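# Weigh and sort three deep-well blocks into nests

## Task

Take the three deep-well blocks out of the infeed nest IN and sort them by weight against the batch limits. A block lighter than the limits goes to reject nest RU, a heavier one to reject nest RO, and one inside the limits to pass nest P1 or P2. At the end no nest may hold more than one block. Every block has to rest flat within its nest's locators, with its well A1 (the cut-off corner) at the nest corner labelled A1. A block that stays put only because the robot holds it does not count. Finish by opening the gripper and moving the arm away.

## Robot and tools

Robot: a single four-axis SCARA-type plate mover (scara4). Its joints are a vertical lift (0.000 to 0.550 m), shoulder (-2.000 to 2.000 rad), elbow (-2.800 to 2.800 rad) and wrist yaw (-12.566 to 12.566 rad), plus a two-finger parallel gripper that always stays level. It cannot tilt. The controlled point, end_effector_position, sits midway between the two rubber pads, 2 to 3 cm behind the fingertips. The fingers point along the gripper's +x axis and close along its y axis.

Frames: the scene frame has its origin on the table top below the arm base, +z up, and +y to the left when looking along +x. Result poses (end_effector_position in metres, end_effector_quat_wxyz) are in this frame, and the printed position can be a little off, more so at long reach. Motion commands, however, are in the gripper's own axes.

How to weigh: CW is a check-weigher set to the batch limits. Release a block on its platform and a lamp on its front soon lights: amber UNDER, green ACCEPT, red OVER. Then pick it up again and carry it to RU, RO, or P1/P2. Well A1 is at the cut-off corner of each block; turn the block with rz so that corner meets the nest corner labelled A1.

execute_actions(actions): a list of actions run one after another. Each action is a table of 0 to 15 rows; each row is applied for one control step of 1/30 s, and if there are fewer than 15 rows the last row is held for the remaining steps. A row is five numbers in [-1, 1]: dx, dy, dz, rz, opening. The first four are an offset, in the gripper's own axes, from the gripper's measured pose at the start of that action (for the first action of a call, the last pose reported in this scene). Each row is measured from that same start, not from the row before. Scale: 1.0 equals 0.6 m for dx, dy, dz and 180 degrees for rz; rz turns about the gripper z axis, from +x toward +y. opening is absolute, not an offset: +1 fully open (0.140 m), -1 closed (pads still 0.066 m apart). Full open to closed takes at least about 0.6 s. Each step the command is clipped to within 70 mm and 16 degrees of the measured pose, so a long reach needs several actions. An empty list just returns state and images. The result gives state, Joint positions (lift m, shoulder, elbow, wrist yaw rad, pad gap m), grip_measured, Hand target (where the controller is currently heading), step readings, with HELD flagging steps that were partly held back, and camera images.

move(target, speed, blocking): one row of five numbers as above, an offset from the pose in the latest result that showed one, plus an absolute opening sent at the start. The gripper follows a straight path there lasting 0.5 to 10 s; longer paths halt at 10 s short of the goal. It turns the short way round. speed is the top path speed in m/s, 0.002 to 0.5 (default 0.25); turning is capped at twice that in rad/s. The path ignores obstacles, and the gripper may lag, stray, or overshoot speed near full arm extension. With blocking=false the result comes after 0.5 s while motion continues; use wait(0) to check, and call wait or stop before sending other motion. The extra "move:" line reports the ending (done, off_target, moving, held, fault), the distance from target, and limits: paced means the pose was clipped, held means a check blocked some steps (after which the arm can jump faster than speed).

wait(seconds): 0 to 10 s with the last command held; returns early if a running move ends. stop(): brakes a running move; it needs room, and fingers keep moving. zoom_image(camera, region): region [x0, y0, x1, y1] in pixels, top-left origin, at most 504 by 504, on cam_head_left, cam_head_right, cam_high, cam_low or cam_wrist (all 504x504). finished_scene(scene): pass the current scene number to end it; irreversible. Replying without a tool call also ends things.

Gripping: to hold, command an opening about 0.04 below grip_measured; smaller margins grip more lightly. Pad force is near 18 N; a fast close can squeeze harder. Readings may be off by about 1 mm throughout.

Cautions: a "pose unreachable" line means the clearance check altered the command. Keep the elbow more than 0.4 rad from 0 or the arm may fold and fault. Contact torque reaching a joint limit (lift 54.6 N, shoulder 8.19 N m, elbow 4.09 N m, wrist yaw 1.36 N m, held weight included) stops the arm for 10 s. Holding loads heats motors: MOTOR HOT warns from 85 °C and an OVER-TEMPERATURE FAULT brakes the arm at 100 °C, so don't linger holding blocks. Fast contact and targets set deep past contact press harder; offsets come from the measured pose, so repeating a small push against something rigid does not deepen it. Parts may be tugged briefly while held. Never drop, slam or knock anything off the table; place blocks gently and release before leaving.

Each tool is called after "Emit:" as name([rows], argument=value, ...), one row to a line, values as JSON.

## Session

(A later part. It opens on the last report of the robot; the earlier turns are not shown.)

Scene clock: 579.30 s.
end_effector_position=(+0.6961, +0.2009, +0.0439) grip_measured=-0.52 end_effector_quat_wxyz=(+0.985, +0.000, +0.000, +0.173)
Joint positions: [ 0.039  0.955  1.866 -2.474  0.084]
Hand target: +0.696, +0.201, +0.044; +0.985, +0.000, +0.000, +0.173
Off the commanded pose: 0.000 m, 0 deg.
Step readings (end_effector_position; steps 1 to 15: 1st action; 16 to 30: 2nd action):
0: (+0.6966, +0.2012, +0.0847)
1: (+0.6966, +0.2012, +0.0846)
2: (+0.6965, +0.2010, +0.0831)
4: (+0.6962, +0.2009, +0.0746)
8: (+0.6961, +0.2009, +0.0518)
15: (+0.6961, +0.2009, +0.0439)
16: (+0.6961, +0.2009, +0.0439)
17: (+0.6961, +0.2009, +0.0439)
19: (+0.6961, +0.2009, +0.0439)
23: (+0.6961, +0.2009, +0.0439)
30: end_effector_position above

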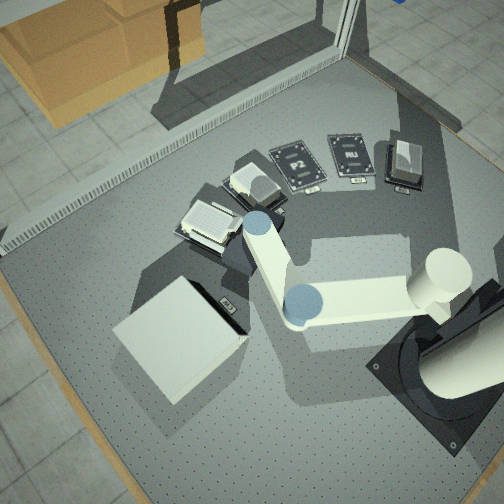

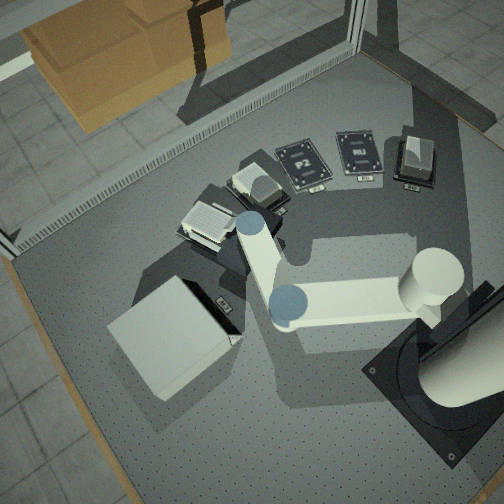

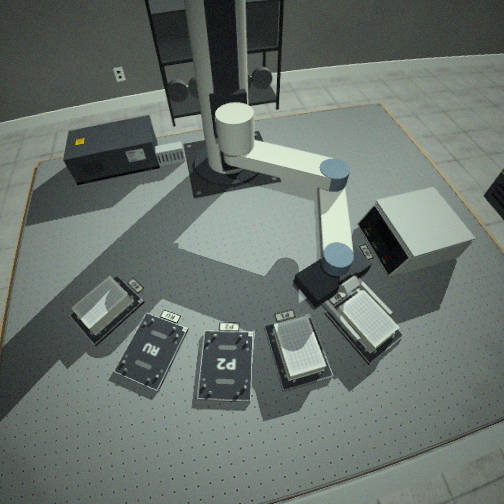

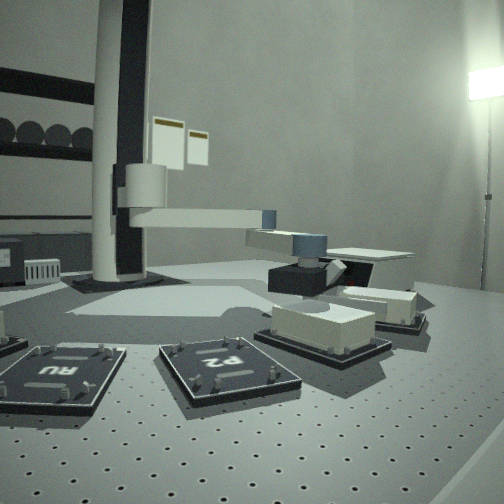

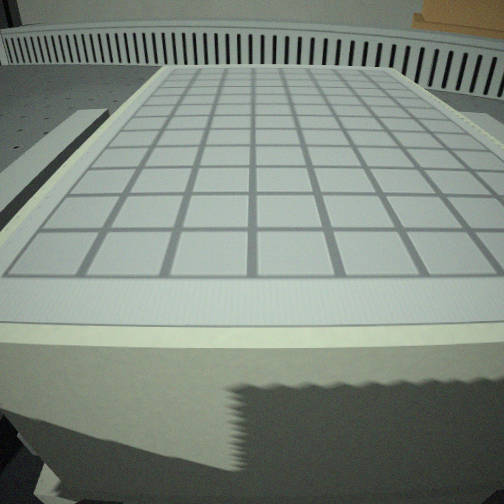

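Emit:
execute_actions([
  [[0,0,-0.004,0,-0.57],[0,0,-0.008,0,-0.57],[0,0,-0.012,0,-0.57],[0,0,-0.015,0,-0.57],[0,0,-0.017,0,-0.57],[0,0,-0.0185,0,-0.57],[0,0,-0.0195,0,-0.57],[0,0,-0.0202,0,-0.57],[0,0,-0.0208,0,-0.57],[0,0,-0.0213,0,-0.57],[0,0,-0.0217,0,-0.57],[0,0,-0.022,0,-0.57],[0,0,-0.0222,0,-0.57],[0,0,-0.0222,0,-0.57],[0,0,-0.0222,0,-0.57]],
  [[0,0,0,0,-0.56],[0,0,0,0,-0.55],[0,0,0,0,-0.54],[0,0,0,0,-0.53],[0,0,0,0,-0.52],[0,0,0,0,-0.51],[0,0,0,0,-0.50],[0,0,0,0,-0.48],[0,0,0,0,-0.46],[0,0,0,0,-0.44]],
])

Emit:
wait(seconds=2.5)

Emit:
zoom_image(camera="cam_low", region=[290, 220, 420, 310])

Scene clock: 594.13 s.
end_effector_position=(+0.4837, +0.4722, +0.1320) grip_measured=-0.44 end_effector_quat_wxyz=(+0.866, +0.000, +0.000, +0.501)
Joint positions: [ 0.127  1.536  1.906 -2.393  0.087]
Hand target: +0.484, +0.472, +0.132; +0.866, +0.000, +0.000, +0.501
Off the commanded pose: 0.000 m, 0 deg.
Step readings (end_effector_position; steps 1 to 15: 1st action; 16 to 30: 2nd action):
0: (+0.4837, +0.4722, +0.1453)
1: (+0.4837, +0.4722, +0.1452)
2: (+0.4837, +0.4722, +0.1438)
4: (+0.4837, +0.4722, +0.1389)
8: (+0.4837, +0.4722, +0.1334)
15: (+0.4837, +0.4722, +0.1320)
16: (+0.4837, +0.4722, +0.1320)
17: (+0.4837, +0.4722, +0.1320)
19: (+0.4837, +0.4722, +0.1320)
23: (+0.4837, +0.4722, +0.1320)
30: end_effector_position above

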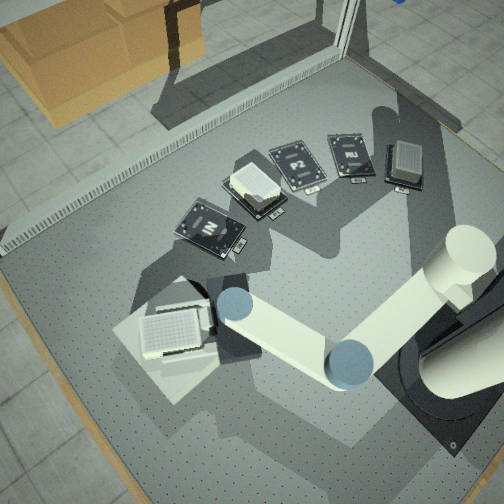

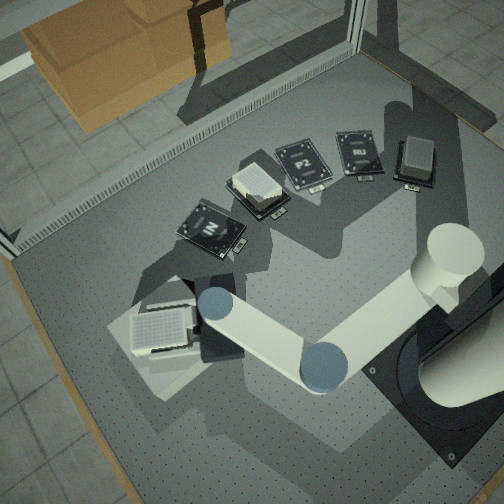

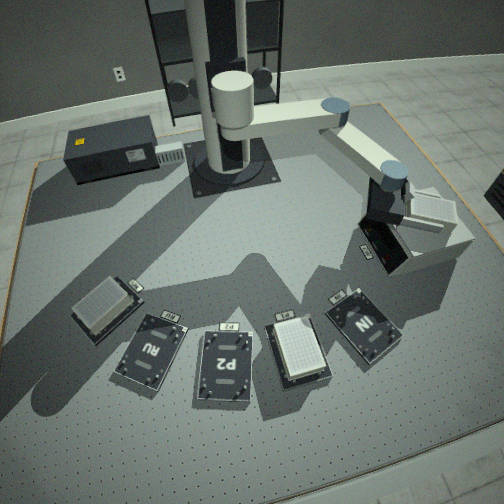

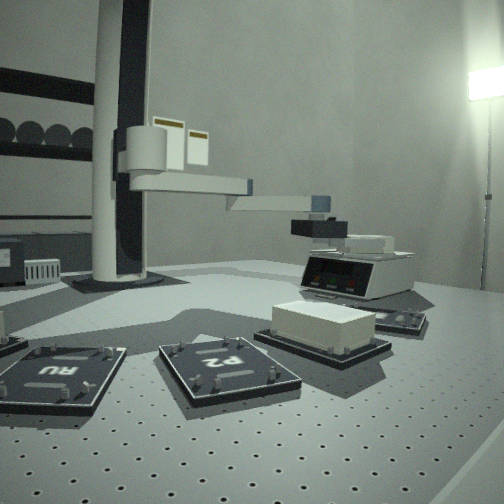

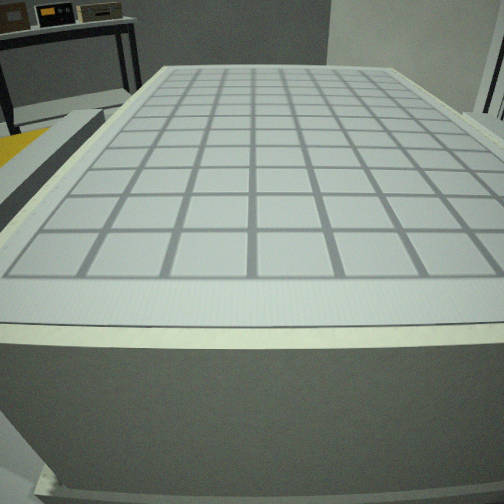

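Scene clock: 596.63 s.
end_effector_position=(+0.4837, +0.4722, +0.1320) grip_measured=-0.44 end_effector_quat_wxyz=(+0.866, +0.000, +0.000, +0.501)
Joint positions: [ 0.127  1.536  1.906 -2.393  0.087]
Hand target: +0.484, +0.472, +0.132; +0.866, +0.000, +0.000, +0.501
Off the commanded pose: 0.000 m, 0 deg.
wait: 2.50 s; at rest by 0.17 s

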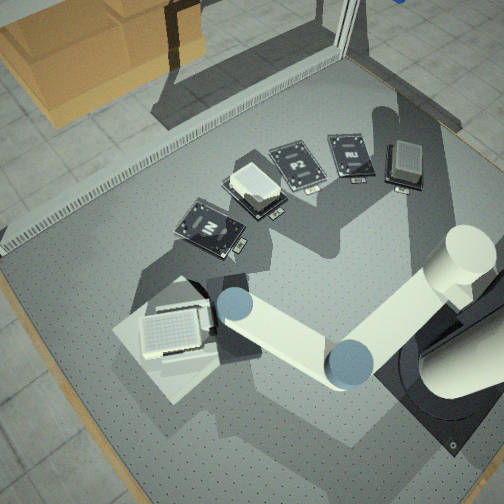

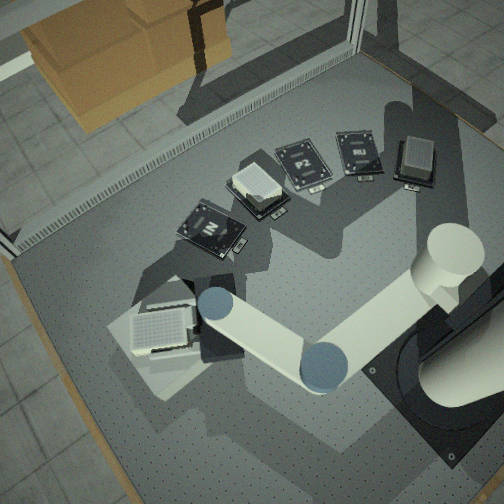

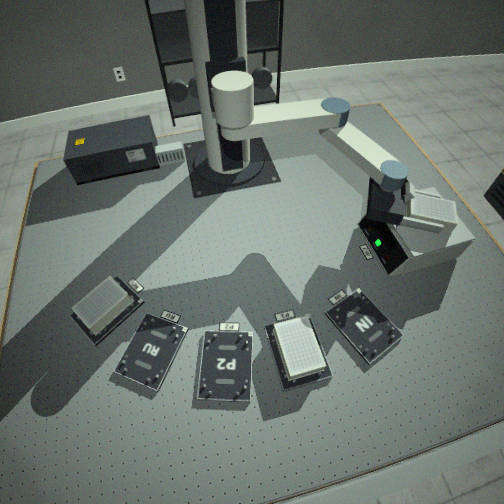

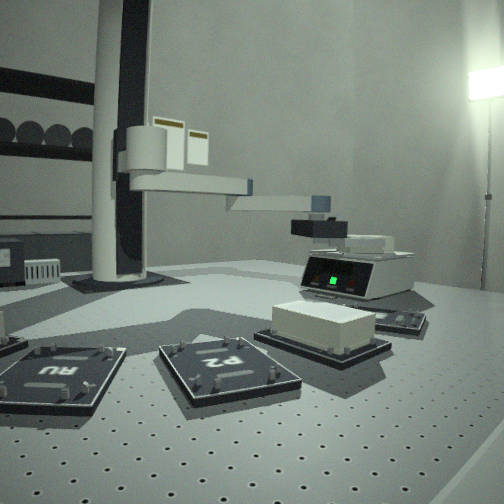

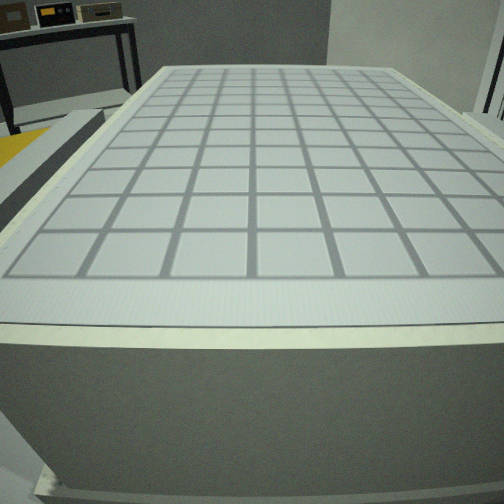

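Region (290, 220, 420, 310) of cam_low's 504x504 image, scaled by 3.877, with more detail than that image has; it fills the top 349 rows of this view, and the rest is white.

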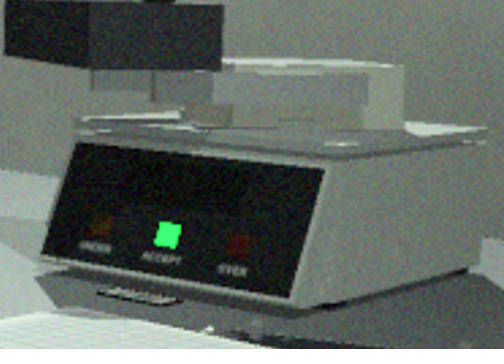

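Emit:
execute_actions([
  [[0,0,0,0,-0.46],[0,0,0,0,-0.48],[0,0,0,0,-0.49],[0,0,0,0,-0.50],[0,0,0,0,-0.51],[0,0,0,0,-0.52],[0,0,0,0,-0.53],[0,0,0,0,-0.54],[0,0,0,0,-0.55],[0,0,0,0,-0.56],[0,0,0,0,-0.57]],
  [[0,0,0.003,0,-0.57],[0,0,0.007,0,-0.57],[0,0,0.012,0,-0.57],[0,0,0.017,0,-0.57],[0,0,0.022,0,-0.57],[0,0,0.026,0,-0.57]],
])

Emit:
move(target=[-0.7214,-0.8418,-0.04,-0.4217,-0.57], speed=0.35)

Scene clock: 611.80 s.
end_effector_position=(+0.4837, +0.4722, +0.1476) grip_measured=-0.52 end_effector_quat_wxyz=(+0.866, +0.000, +0.000, +0.501)
Joint positions: [ 0.143  1.536  1.906 -2.393  0.084]
Hand target: +0.484, +0.472, +0.148; +0.866, +0.000, +0.000, +0.501
Off the commanded pose: 0.000 m, 0 deg.
Step readings (end_effector_position; steps 1 to 15: 1st action; 16 to 30: 2nd action):
0: (+0.4837, +0.4722, +0.1320)
1: (+0.4837, +0.4722, +0.1320)
2: (+0.4837, +0.4722, +0.1320)
4: (+0.4837, +0.4722, +0.1320)
8: (+0.4837, +0.4722, +0.1320)
15: (+0.4837, +0.4722, +0.1320)
16: (+0.4837, +0.4722, +0.1320)
17: (+0.4837, +0.4722, +0.1333)
19: (+0.4837, +0.4722, +0.1380)
23: (+0.4837, +0.4722, +0.1478)
30: end_effector_position above

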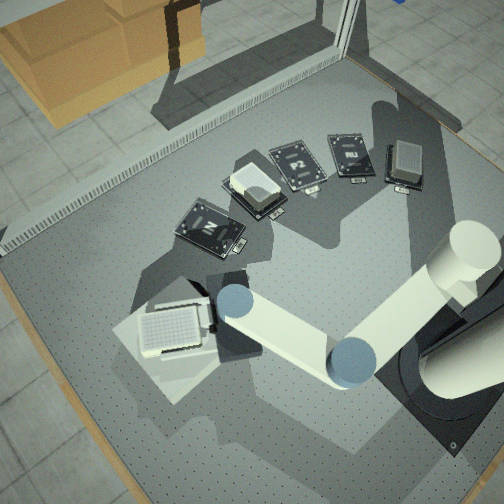

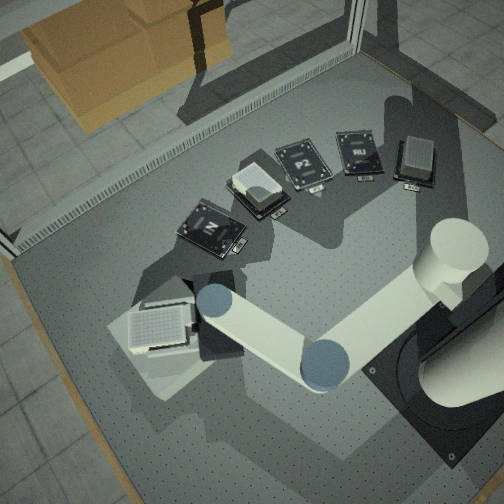

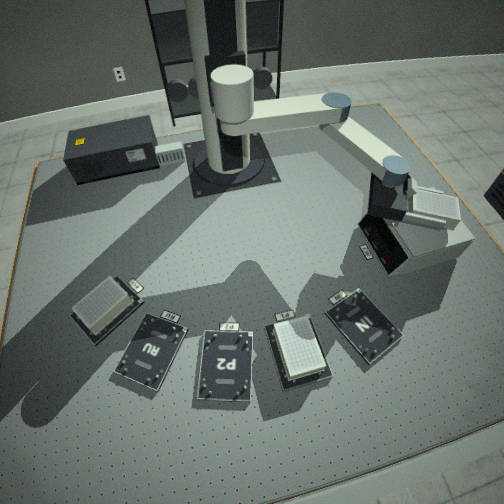

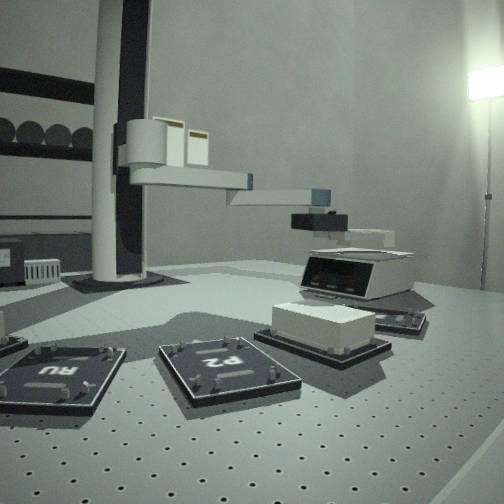

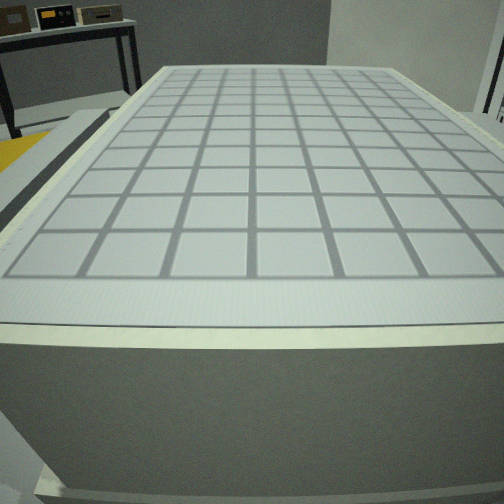

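Scene clock: 614.23 s.
end_effector_position=(+0.7054, -0.1552, +0.1235) grip_measured=-0.52 end_effector_quat_wxyz=(+0.990, +0.000, +0.000, -0.138)
Joint positions: [ 0.119  0.31   1.829 -2.415  0.084]
Hand target: +0.705, -0.155, +0.124; +0.990, +0.000, +0.000, -0.138
Off the commanded pose: 0.000 m, 0 deg.
move: done

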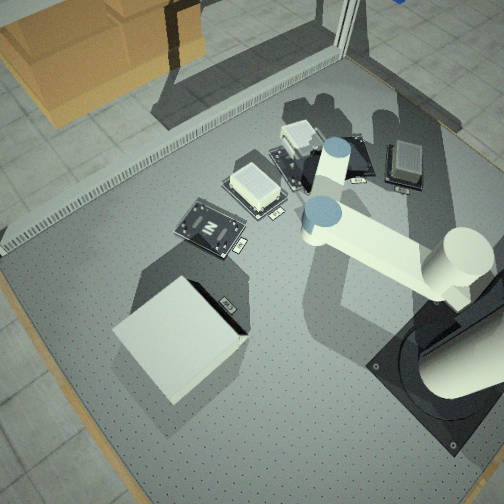

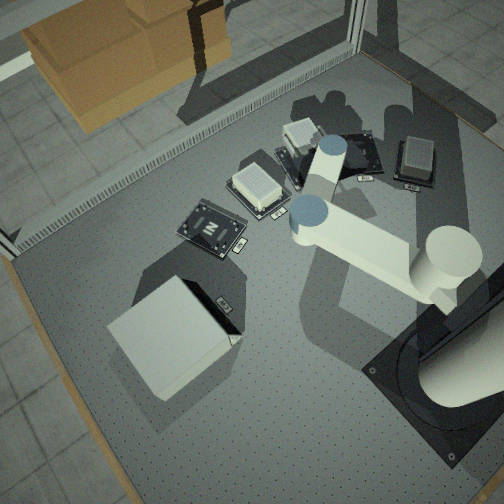

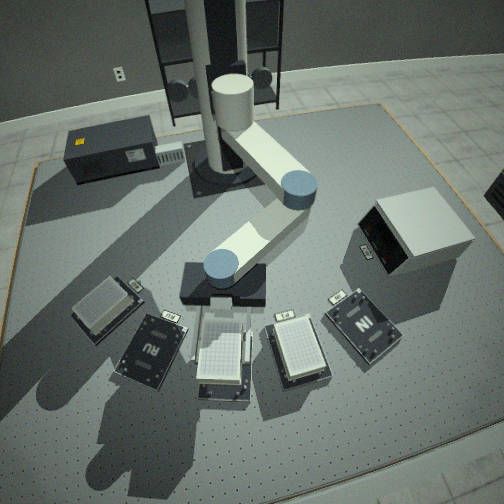

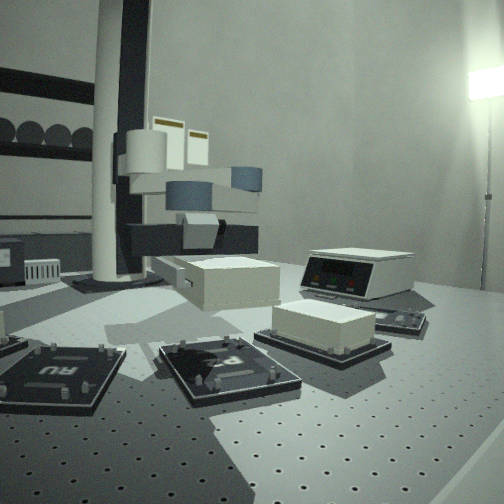

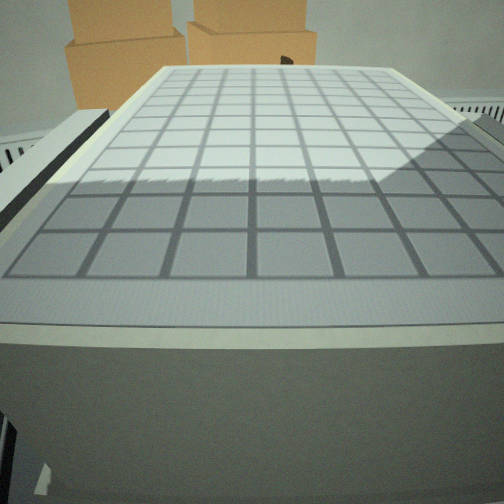

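Emit:
move(target=[0.0005,0.0008,-0.1108,0,-0.57], speed=0.15)

Emit:
zoom_image(camera="cam_low", region=[140, 290, 320, 420])

Emit:
zoom_image(camera="cam_high", region=[170, 300, 280, 420])

Scene clock: 622.57 s.
end_effector_position=(+0.7058, -0.1549, +0.0570) grip_measured=-0.52 end_effector_quat_wxyz=(+0.990, +0.000, +0.000, -0.138)
Joint positions: [ 0.052  0.31   1.83  -2.416  0.084]
Hand target: +0.706, -0.155, +0.057; +0.990, +0.000, +0.000, -0.138
Off the commanded pose: 0.000 m, 0 deg.
move: done

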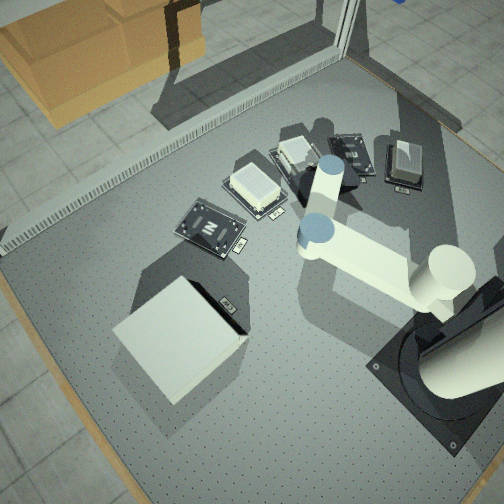

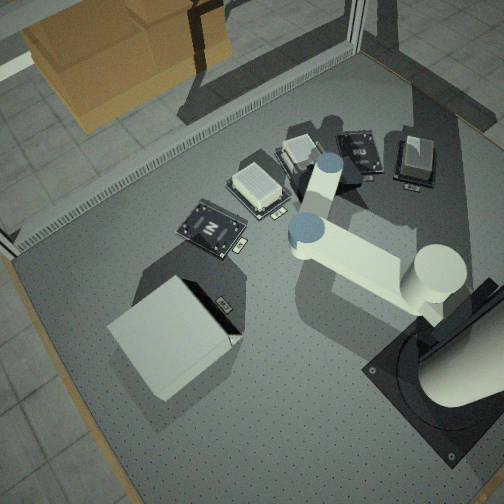

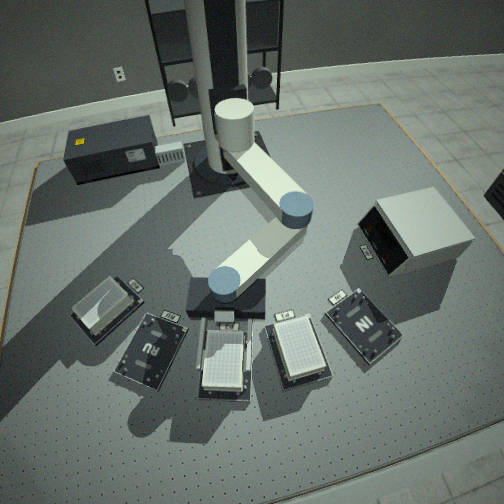

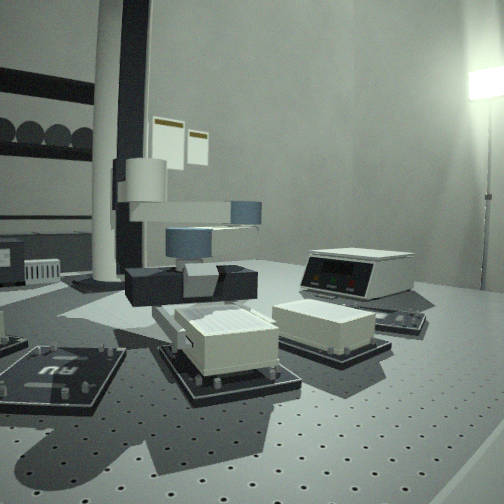

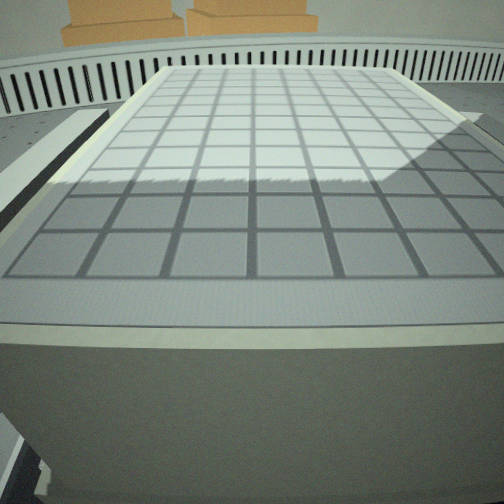

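Region (140, 290, 320, 420) of cam_low's 504x504 image, scaled by 2.800, with more detail than that image has.

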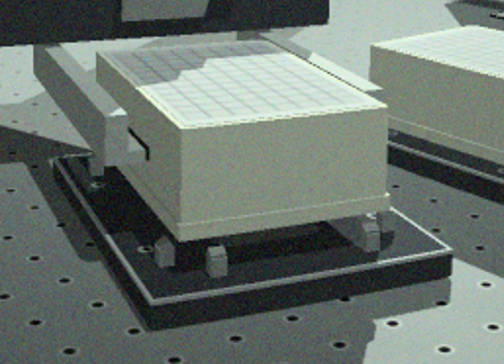

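Region (170, 300, 280, 420) of cam_high's 504x504 image, scaled by 4.200, with more detail than that image has; it fills the left 462 columns of this view, and the rest is white.

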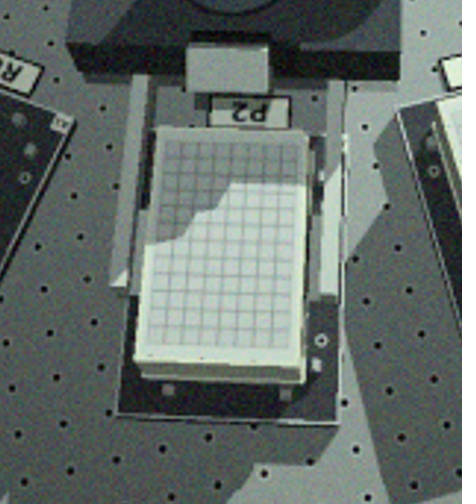

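Descend slowly to 0.050.

Emit:
move(target=[0,0,-0.0115,0,-0.57], speed=0.01)

Emit:
zoom_image(camera="cam_low", region=[140, 290, 320, 420])

Scene clock: 628.37 s.
end_effector_position=(+0.7063, -0.1538, +0.0501) grip_measured=-0.52 end_effector_quat_wxyz=(+0.991, +0.000, +0.000, -0.136)
Joint positions: [ 0.045  0.311  1.832 -2.415  0.084]
Hand target: +0.706, -0.155, +0.050; +0.990, +0.000, +0.000, -0.138
Off the commanded pose: 0.001 m, 0 deg.
move: done

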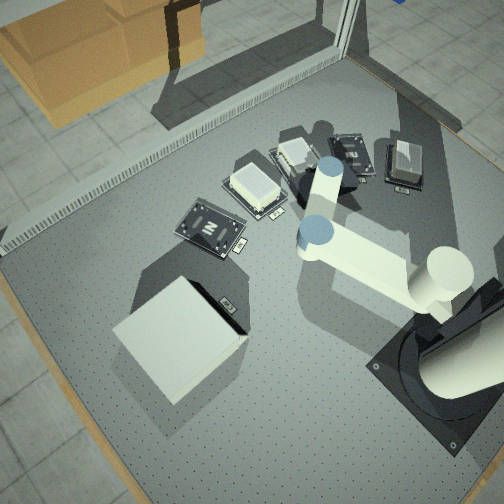

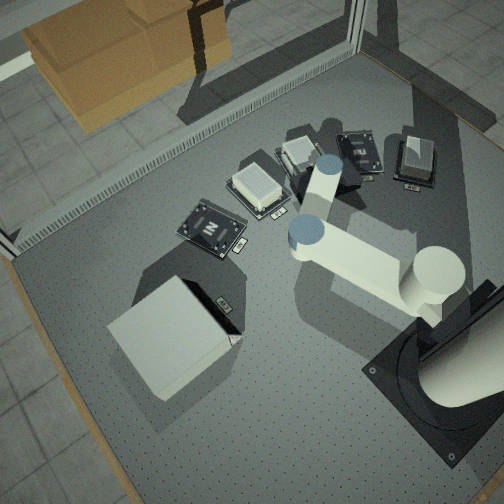

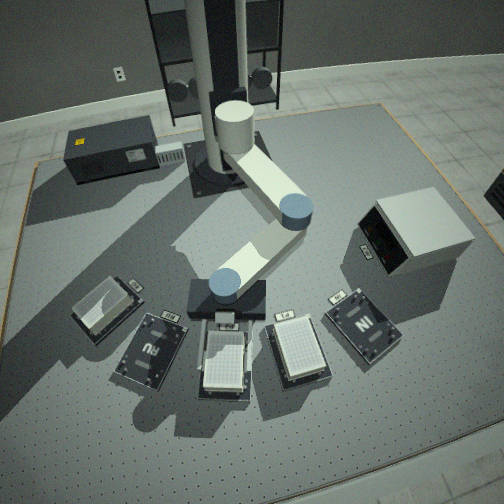

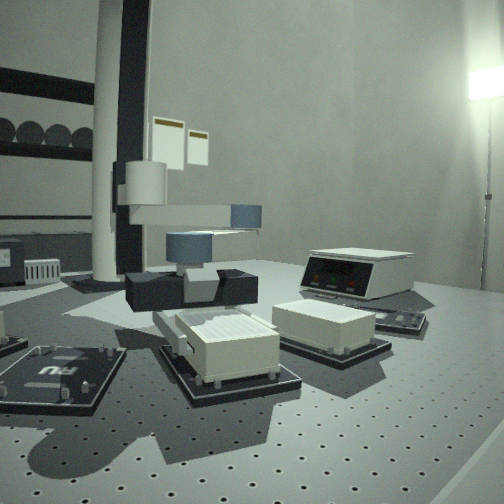

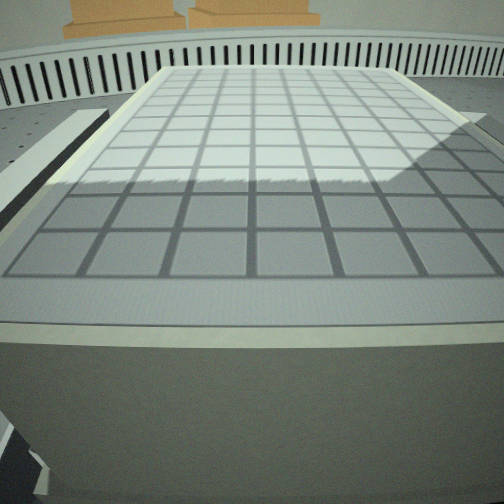

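Region (140, 290, 320, 420) of cam_low's 504x504 image, scaled by 2.800, with more detail than that image has.

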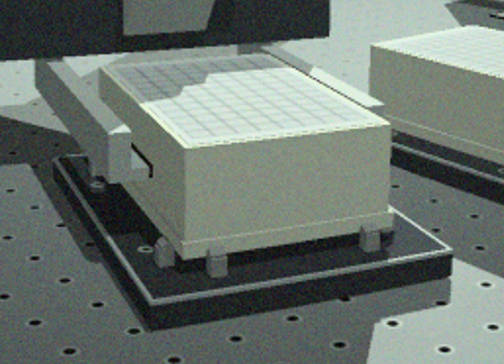

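Emit:
execute_actions([
  [[0,0.0003,0,0,-0.57],[0,0.0006,0,0,-0.57],[0,0.0006,0,0,-0.57],[0,0.0006,0,0,-0.57],[0,0.0006,-0.0004,0,-0.57],[0,0.0006,-0.0008,0,-0.57],[0,0.0006,-0.0012,0,-0.57],[0,0.0006,-0.0016,0,-0.57],[0,0.0006,-0.002,0,-0.57],[0,0.0006,-0.0024,0,-0.57],[0,0.0006,-0.0028,0,-0.57],[0,0.0006,-0.0032,0,-0.57],[0,0.0006,-0.0036,0,-0.57],[0,0.0006,-0.004,0,-0.57]],
])

Emit:
zoom_image(camera="cam_low", region=[140, 290, 320, 420])

Scene clock: 640.83 s.
end_effector_position=(+0.7063, -0.1535, +0.0476) grip_measured=-0.52 end_effector_quat_wxyz=(+0.991, +0.000, +0.000, -0.136)
Joint positions: [ 0.043  0.312  1.831 -2.416  0.084]
Hand target: +0.706, -0.153, +0.048; +0.991, +0.000, +0.000, -0.136
Off the commanded pose: 0.000 m, 0 deg.
Step readings (end_effector_position):
0: (+0.7063, -0.1538, +0.0501)
1: (+0.7063, -0.1537, +0.0501)
2: (+0.7064, -0.1534, +0.0501)
4: (+0.7064, -0.1535, +0.0501)
8: (+0.7063, -0.1535, +0.0493)
15: end_effector_position above

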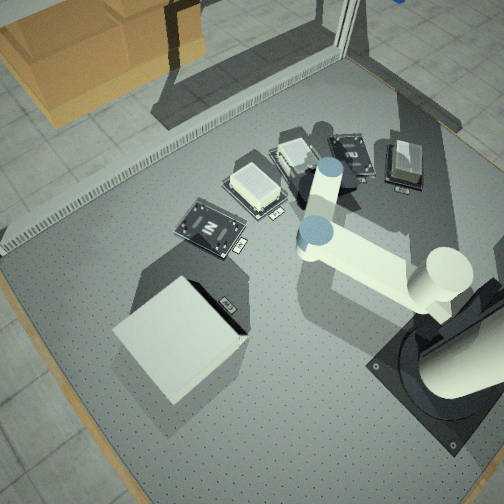

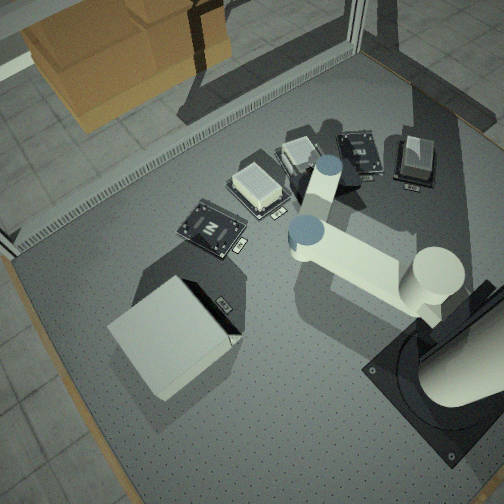

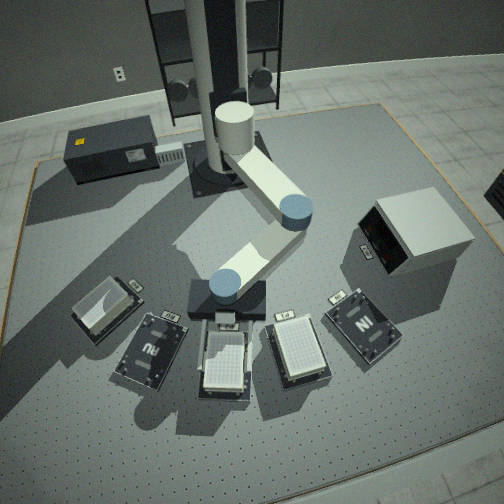

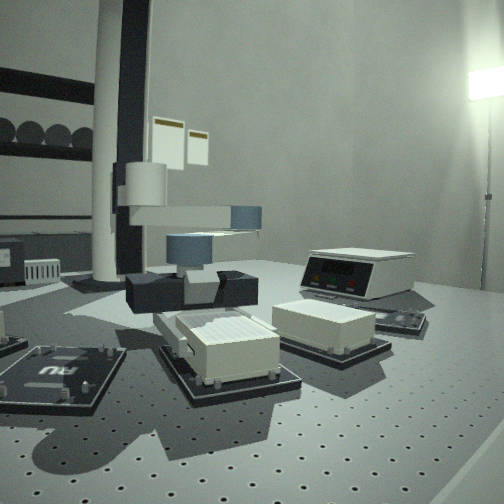

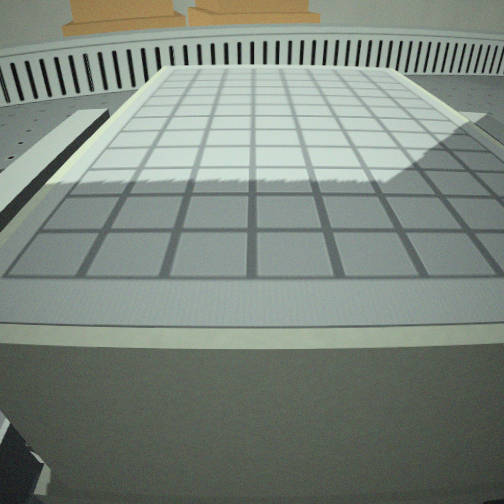

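Region (140, 290, 320, 420) of cam_low's 504x504 image, scaled by 2.800, with more detail than that image has.

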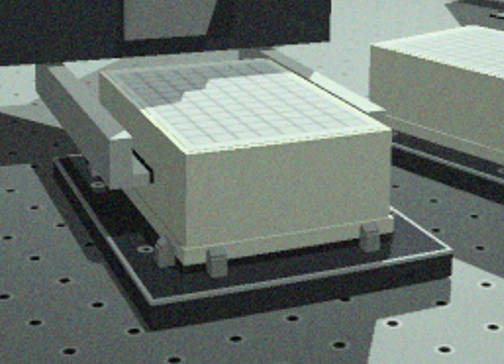

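Going in freely. Seat to 0.0442, release, lift, retreat.

Emit:
execute_actions([
  [[0,0,-0.0006,0,-0.57],[0,0,-0.0012,0,-0.57],[0,0,-0.0018,0,-0.57],[0,0,-0.0024,0,-0.57],[0,0,-0.003,0,-0.57],[0,0,-0.0035,0,-0.57],[0,0,-0.004,0,-0.57],[0,0,-0.0044,0,-0.57],[0,0,-0.0048,0,-0.57],[0,0,-0.0051,0,-0.57],[0,0,-0.0054,0,-0.57],[0,0,-0.0056,0,-0.57]],
  [[0,0,0,0,-0.56],[0,0,0,0,-0.55],[0,0,0,0,-0.54],[0,0,0,0,-0.53],[0,0,0,0,-0.52],[0,0,0,0,-0.51],[0,0,0,0,-0.50],[0,0,0,0,-0.48],[0,0,0,0,-0.45],[0,0,0,0,-0.41],[0,0,0,0,-0.37],[0,0,0,0,-0.33]],
  [[0,0,0.01,0,-0.33],[0,0,0.02,0,-0.33],[0,0,0.03,0,-0.33],[0,0,0.04,0,-0.33],[0,0,0.05,0,-0.33],[0,0,0.06,0,-0.33],[0,0,0.068,0,-0.33]],
])

Emit:
zoom_image(camera="cam_low", region=[140, 290, 400, 420])

Scene clock: 654.23 s.
end_effector_position=(+0.7063, -0.1535, +0.0851) grip_measured=-0.33 end_effector_quat_wxyz=(+0.991, +0.000, +0.000, -0.136)
Joint positions: [ 0.08   0.312  1.831 -2.416  0.091]
Hand target: +0.706, -0.153, +0.085; +0.991, +0.000, +0.000, -0.136
Off the commanded pose: 0.000 m, 0 deg.
Step readings (end_effector_position; steps 1 to 15: 1st action; 16 to 30: 2nd action; 31 to 45: 3rd action):
0: (+0.7063, -0.1535, +0.0476)
1: (+0.7063, -0.1535, +0.0476)
2: (+0.7063, -0.1535, +0.0472)
4: (+0.7063, -0.1535, +0.0465)
8: (+0.7063, -0.1535, +0.0452)
15: (+0.7063, -0.1535, +0.0443)
16: (+0.7063, -0.1535, +0.0443)
17: (+0.7063, -0.1535, +0.0443)
19: (+0.7063, -0.1535, +0.0443)
23: (+0.7063, -0.1535, +0.0443)
30: (+0.7063, -0.1535, +0.0443)
31: (+0.7063, -0.1535, +0.0444)
32: (+0.7063, -0.1535, +0.0458)
34: (+0.7063, -0.1535, +0.0543)
38: (+0.7063, -0.1535, +0.0778)
45: end_effector_position above

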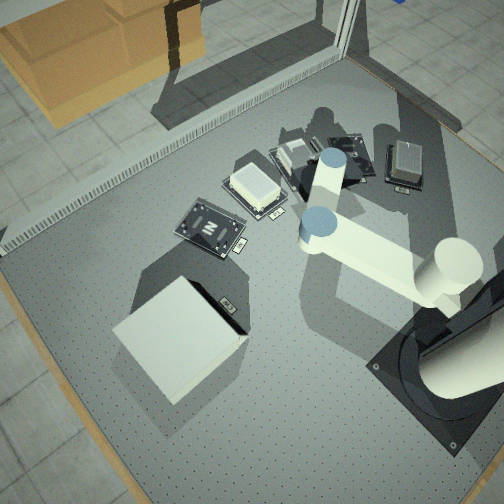

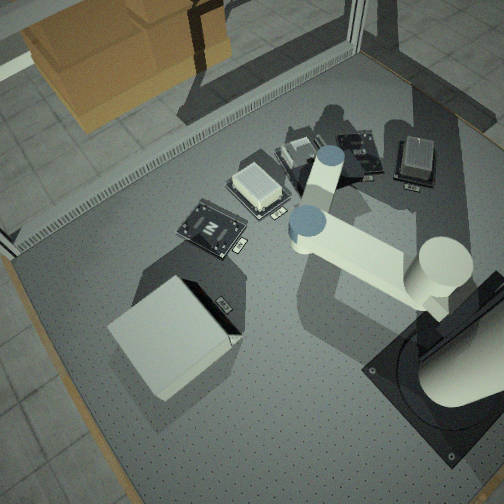

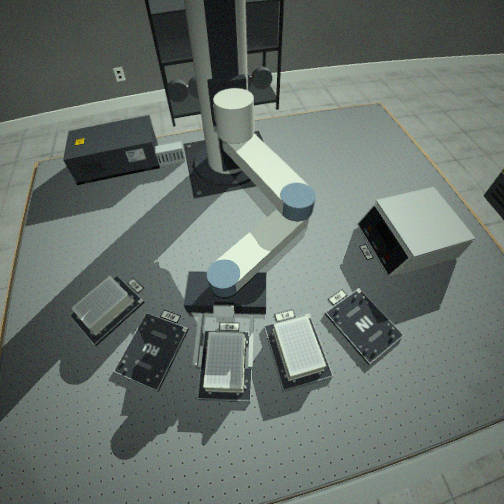

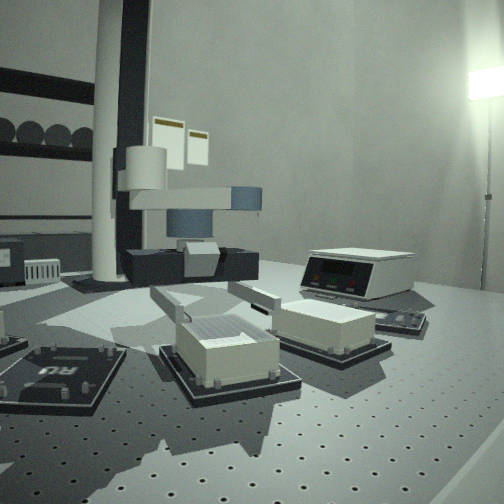

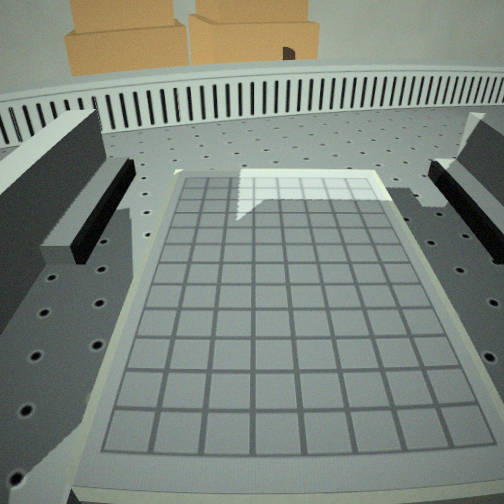

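Region (140, 290, 400, 420) of cam_low's 504x504 image, scaled by 1.938, with more detail than that image has.

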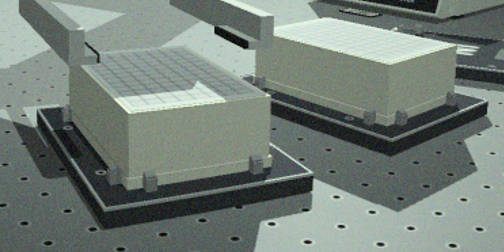

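Seated. Retreat clear.

Emit:
move(target=[-0.25,0,0.06,0,-0.33], speed=0.4)

Emit:
zoom_image(camera="cam_high", region=[50, 250, 350, 420])

Emit:
zoom_image(camera="cam_head_left", region=[360, 120, 450, 210])

Scene clock: 659.83 s.
end_effector_position=(+0.5619, -0.1131, +0.1212) grip_measured=-0.33 end_effector_quat_wxyz=(+0.991, +0.000, +0.000, -0.136)
Joint positions: [ 0.116  0.623  1.051 -1.947  0.091]
Hand target: +0.562, -0.113, +0.121; +0.991, +0.000, +0.000, -0.136
Off the commanded pose: 0.000 m, 0 deg.
move: done

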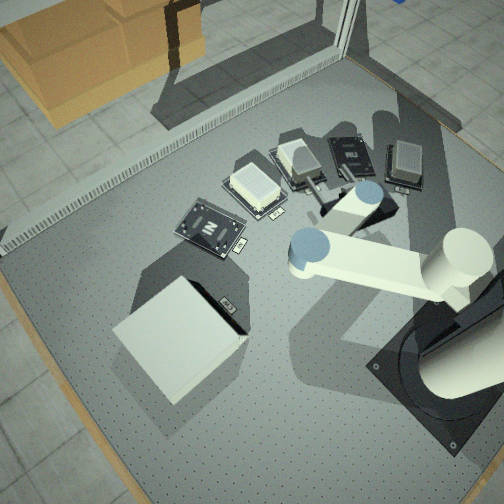

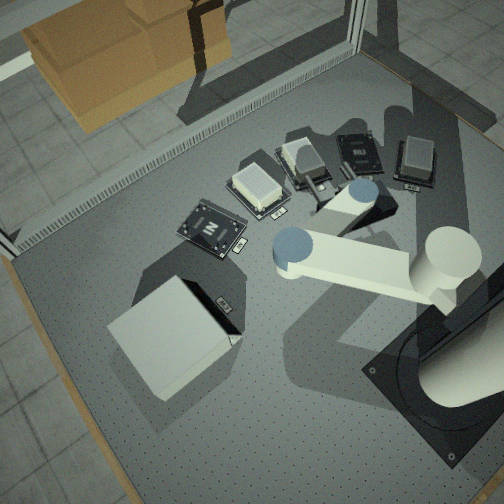

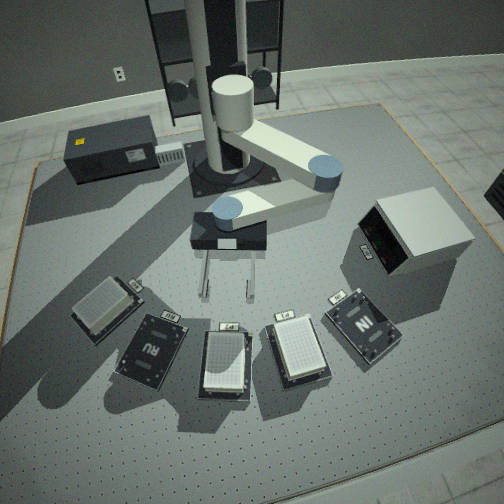

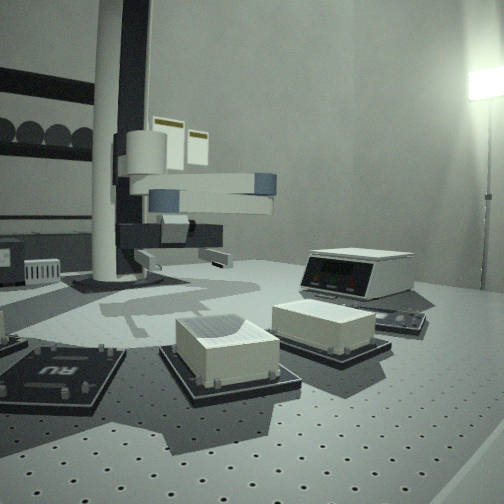

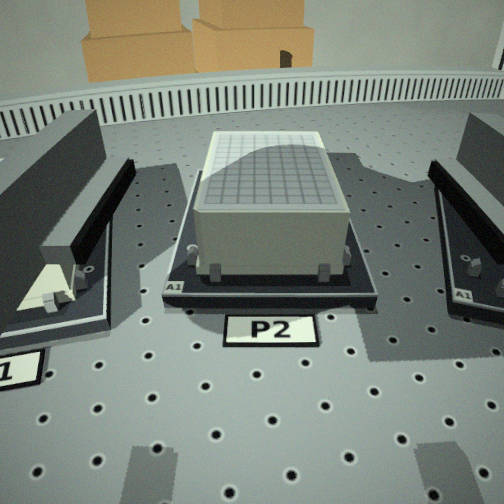

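Region (50, 250, 350, 420) of cam_high's 504x504 image, scaled by 1.680, with more detail than that image has; it fills the top 286 rows of this view, and the rest is white.

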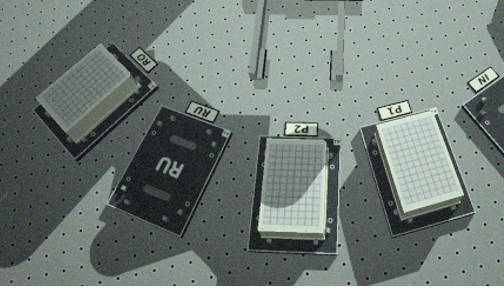

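Region (360, 120, 450, 210) of cam_head_left's 504x504 image, scaled by 5.600, with more detail than that image has.

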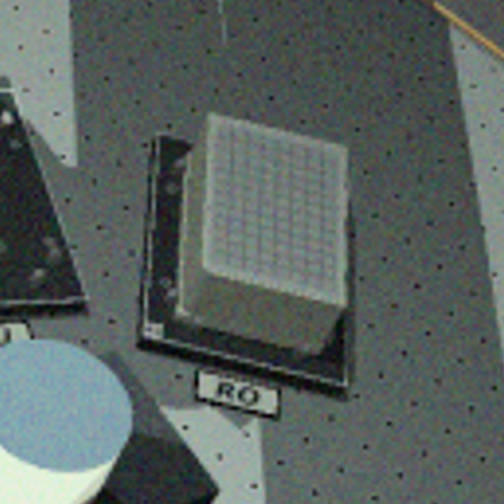

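Emit:
finished_scene(scene=2)

The scene is finished: the task was done.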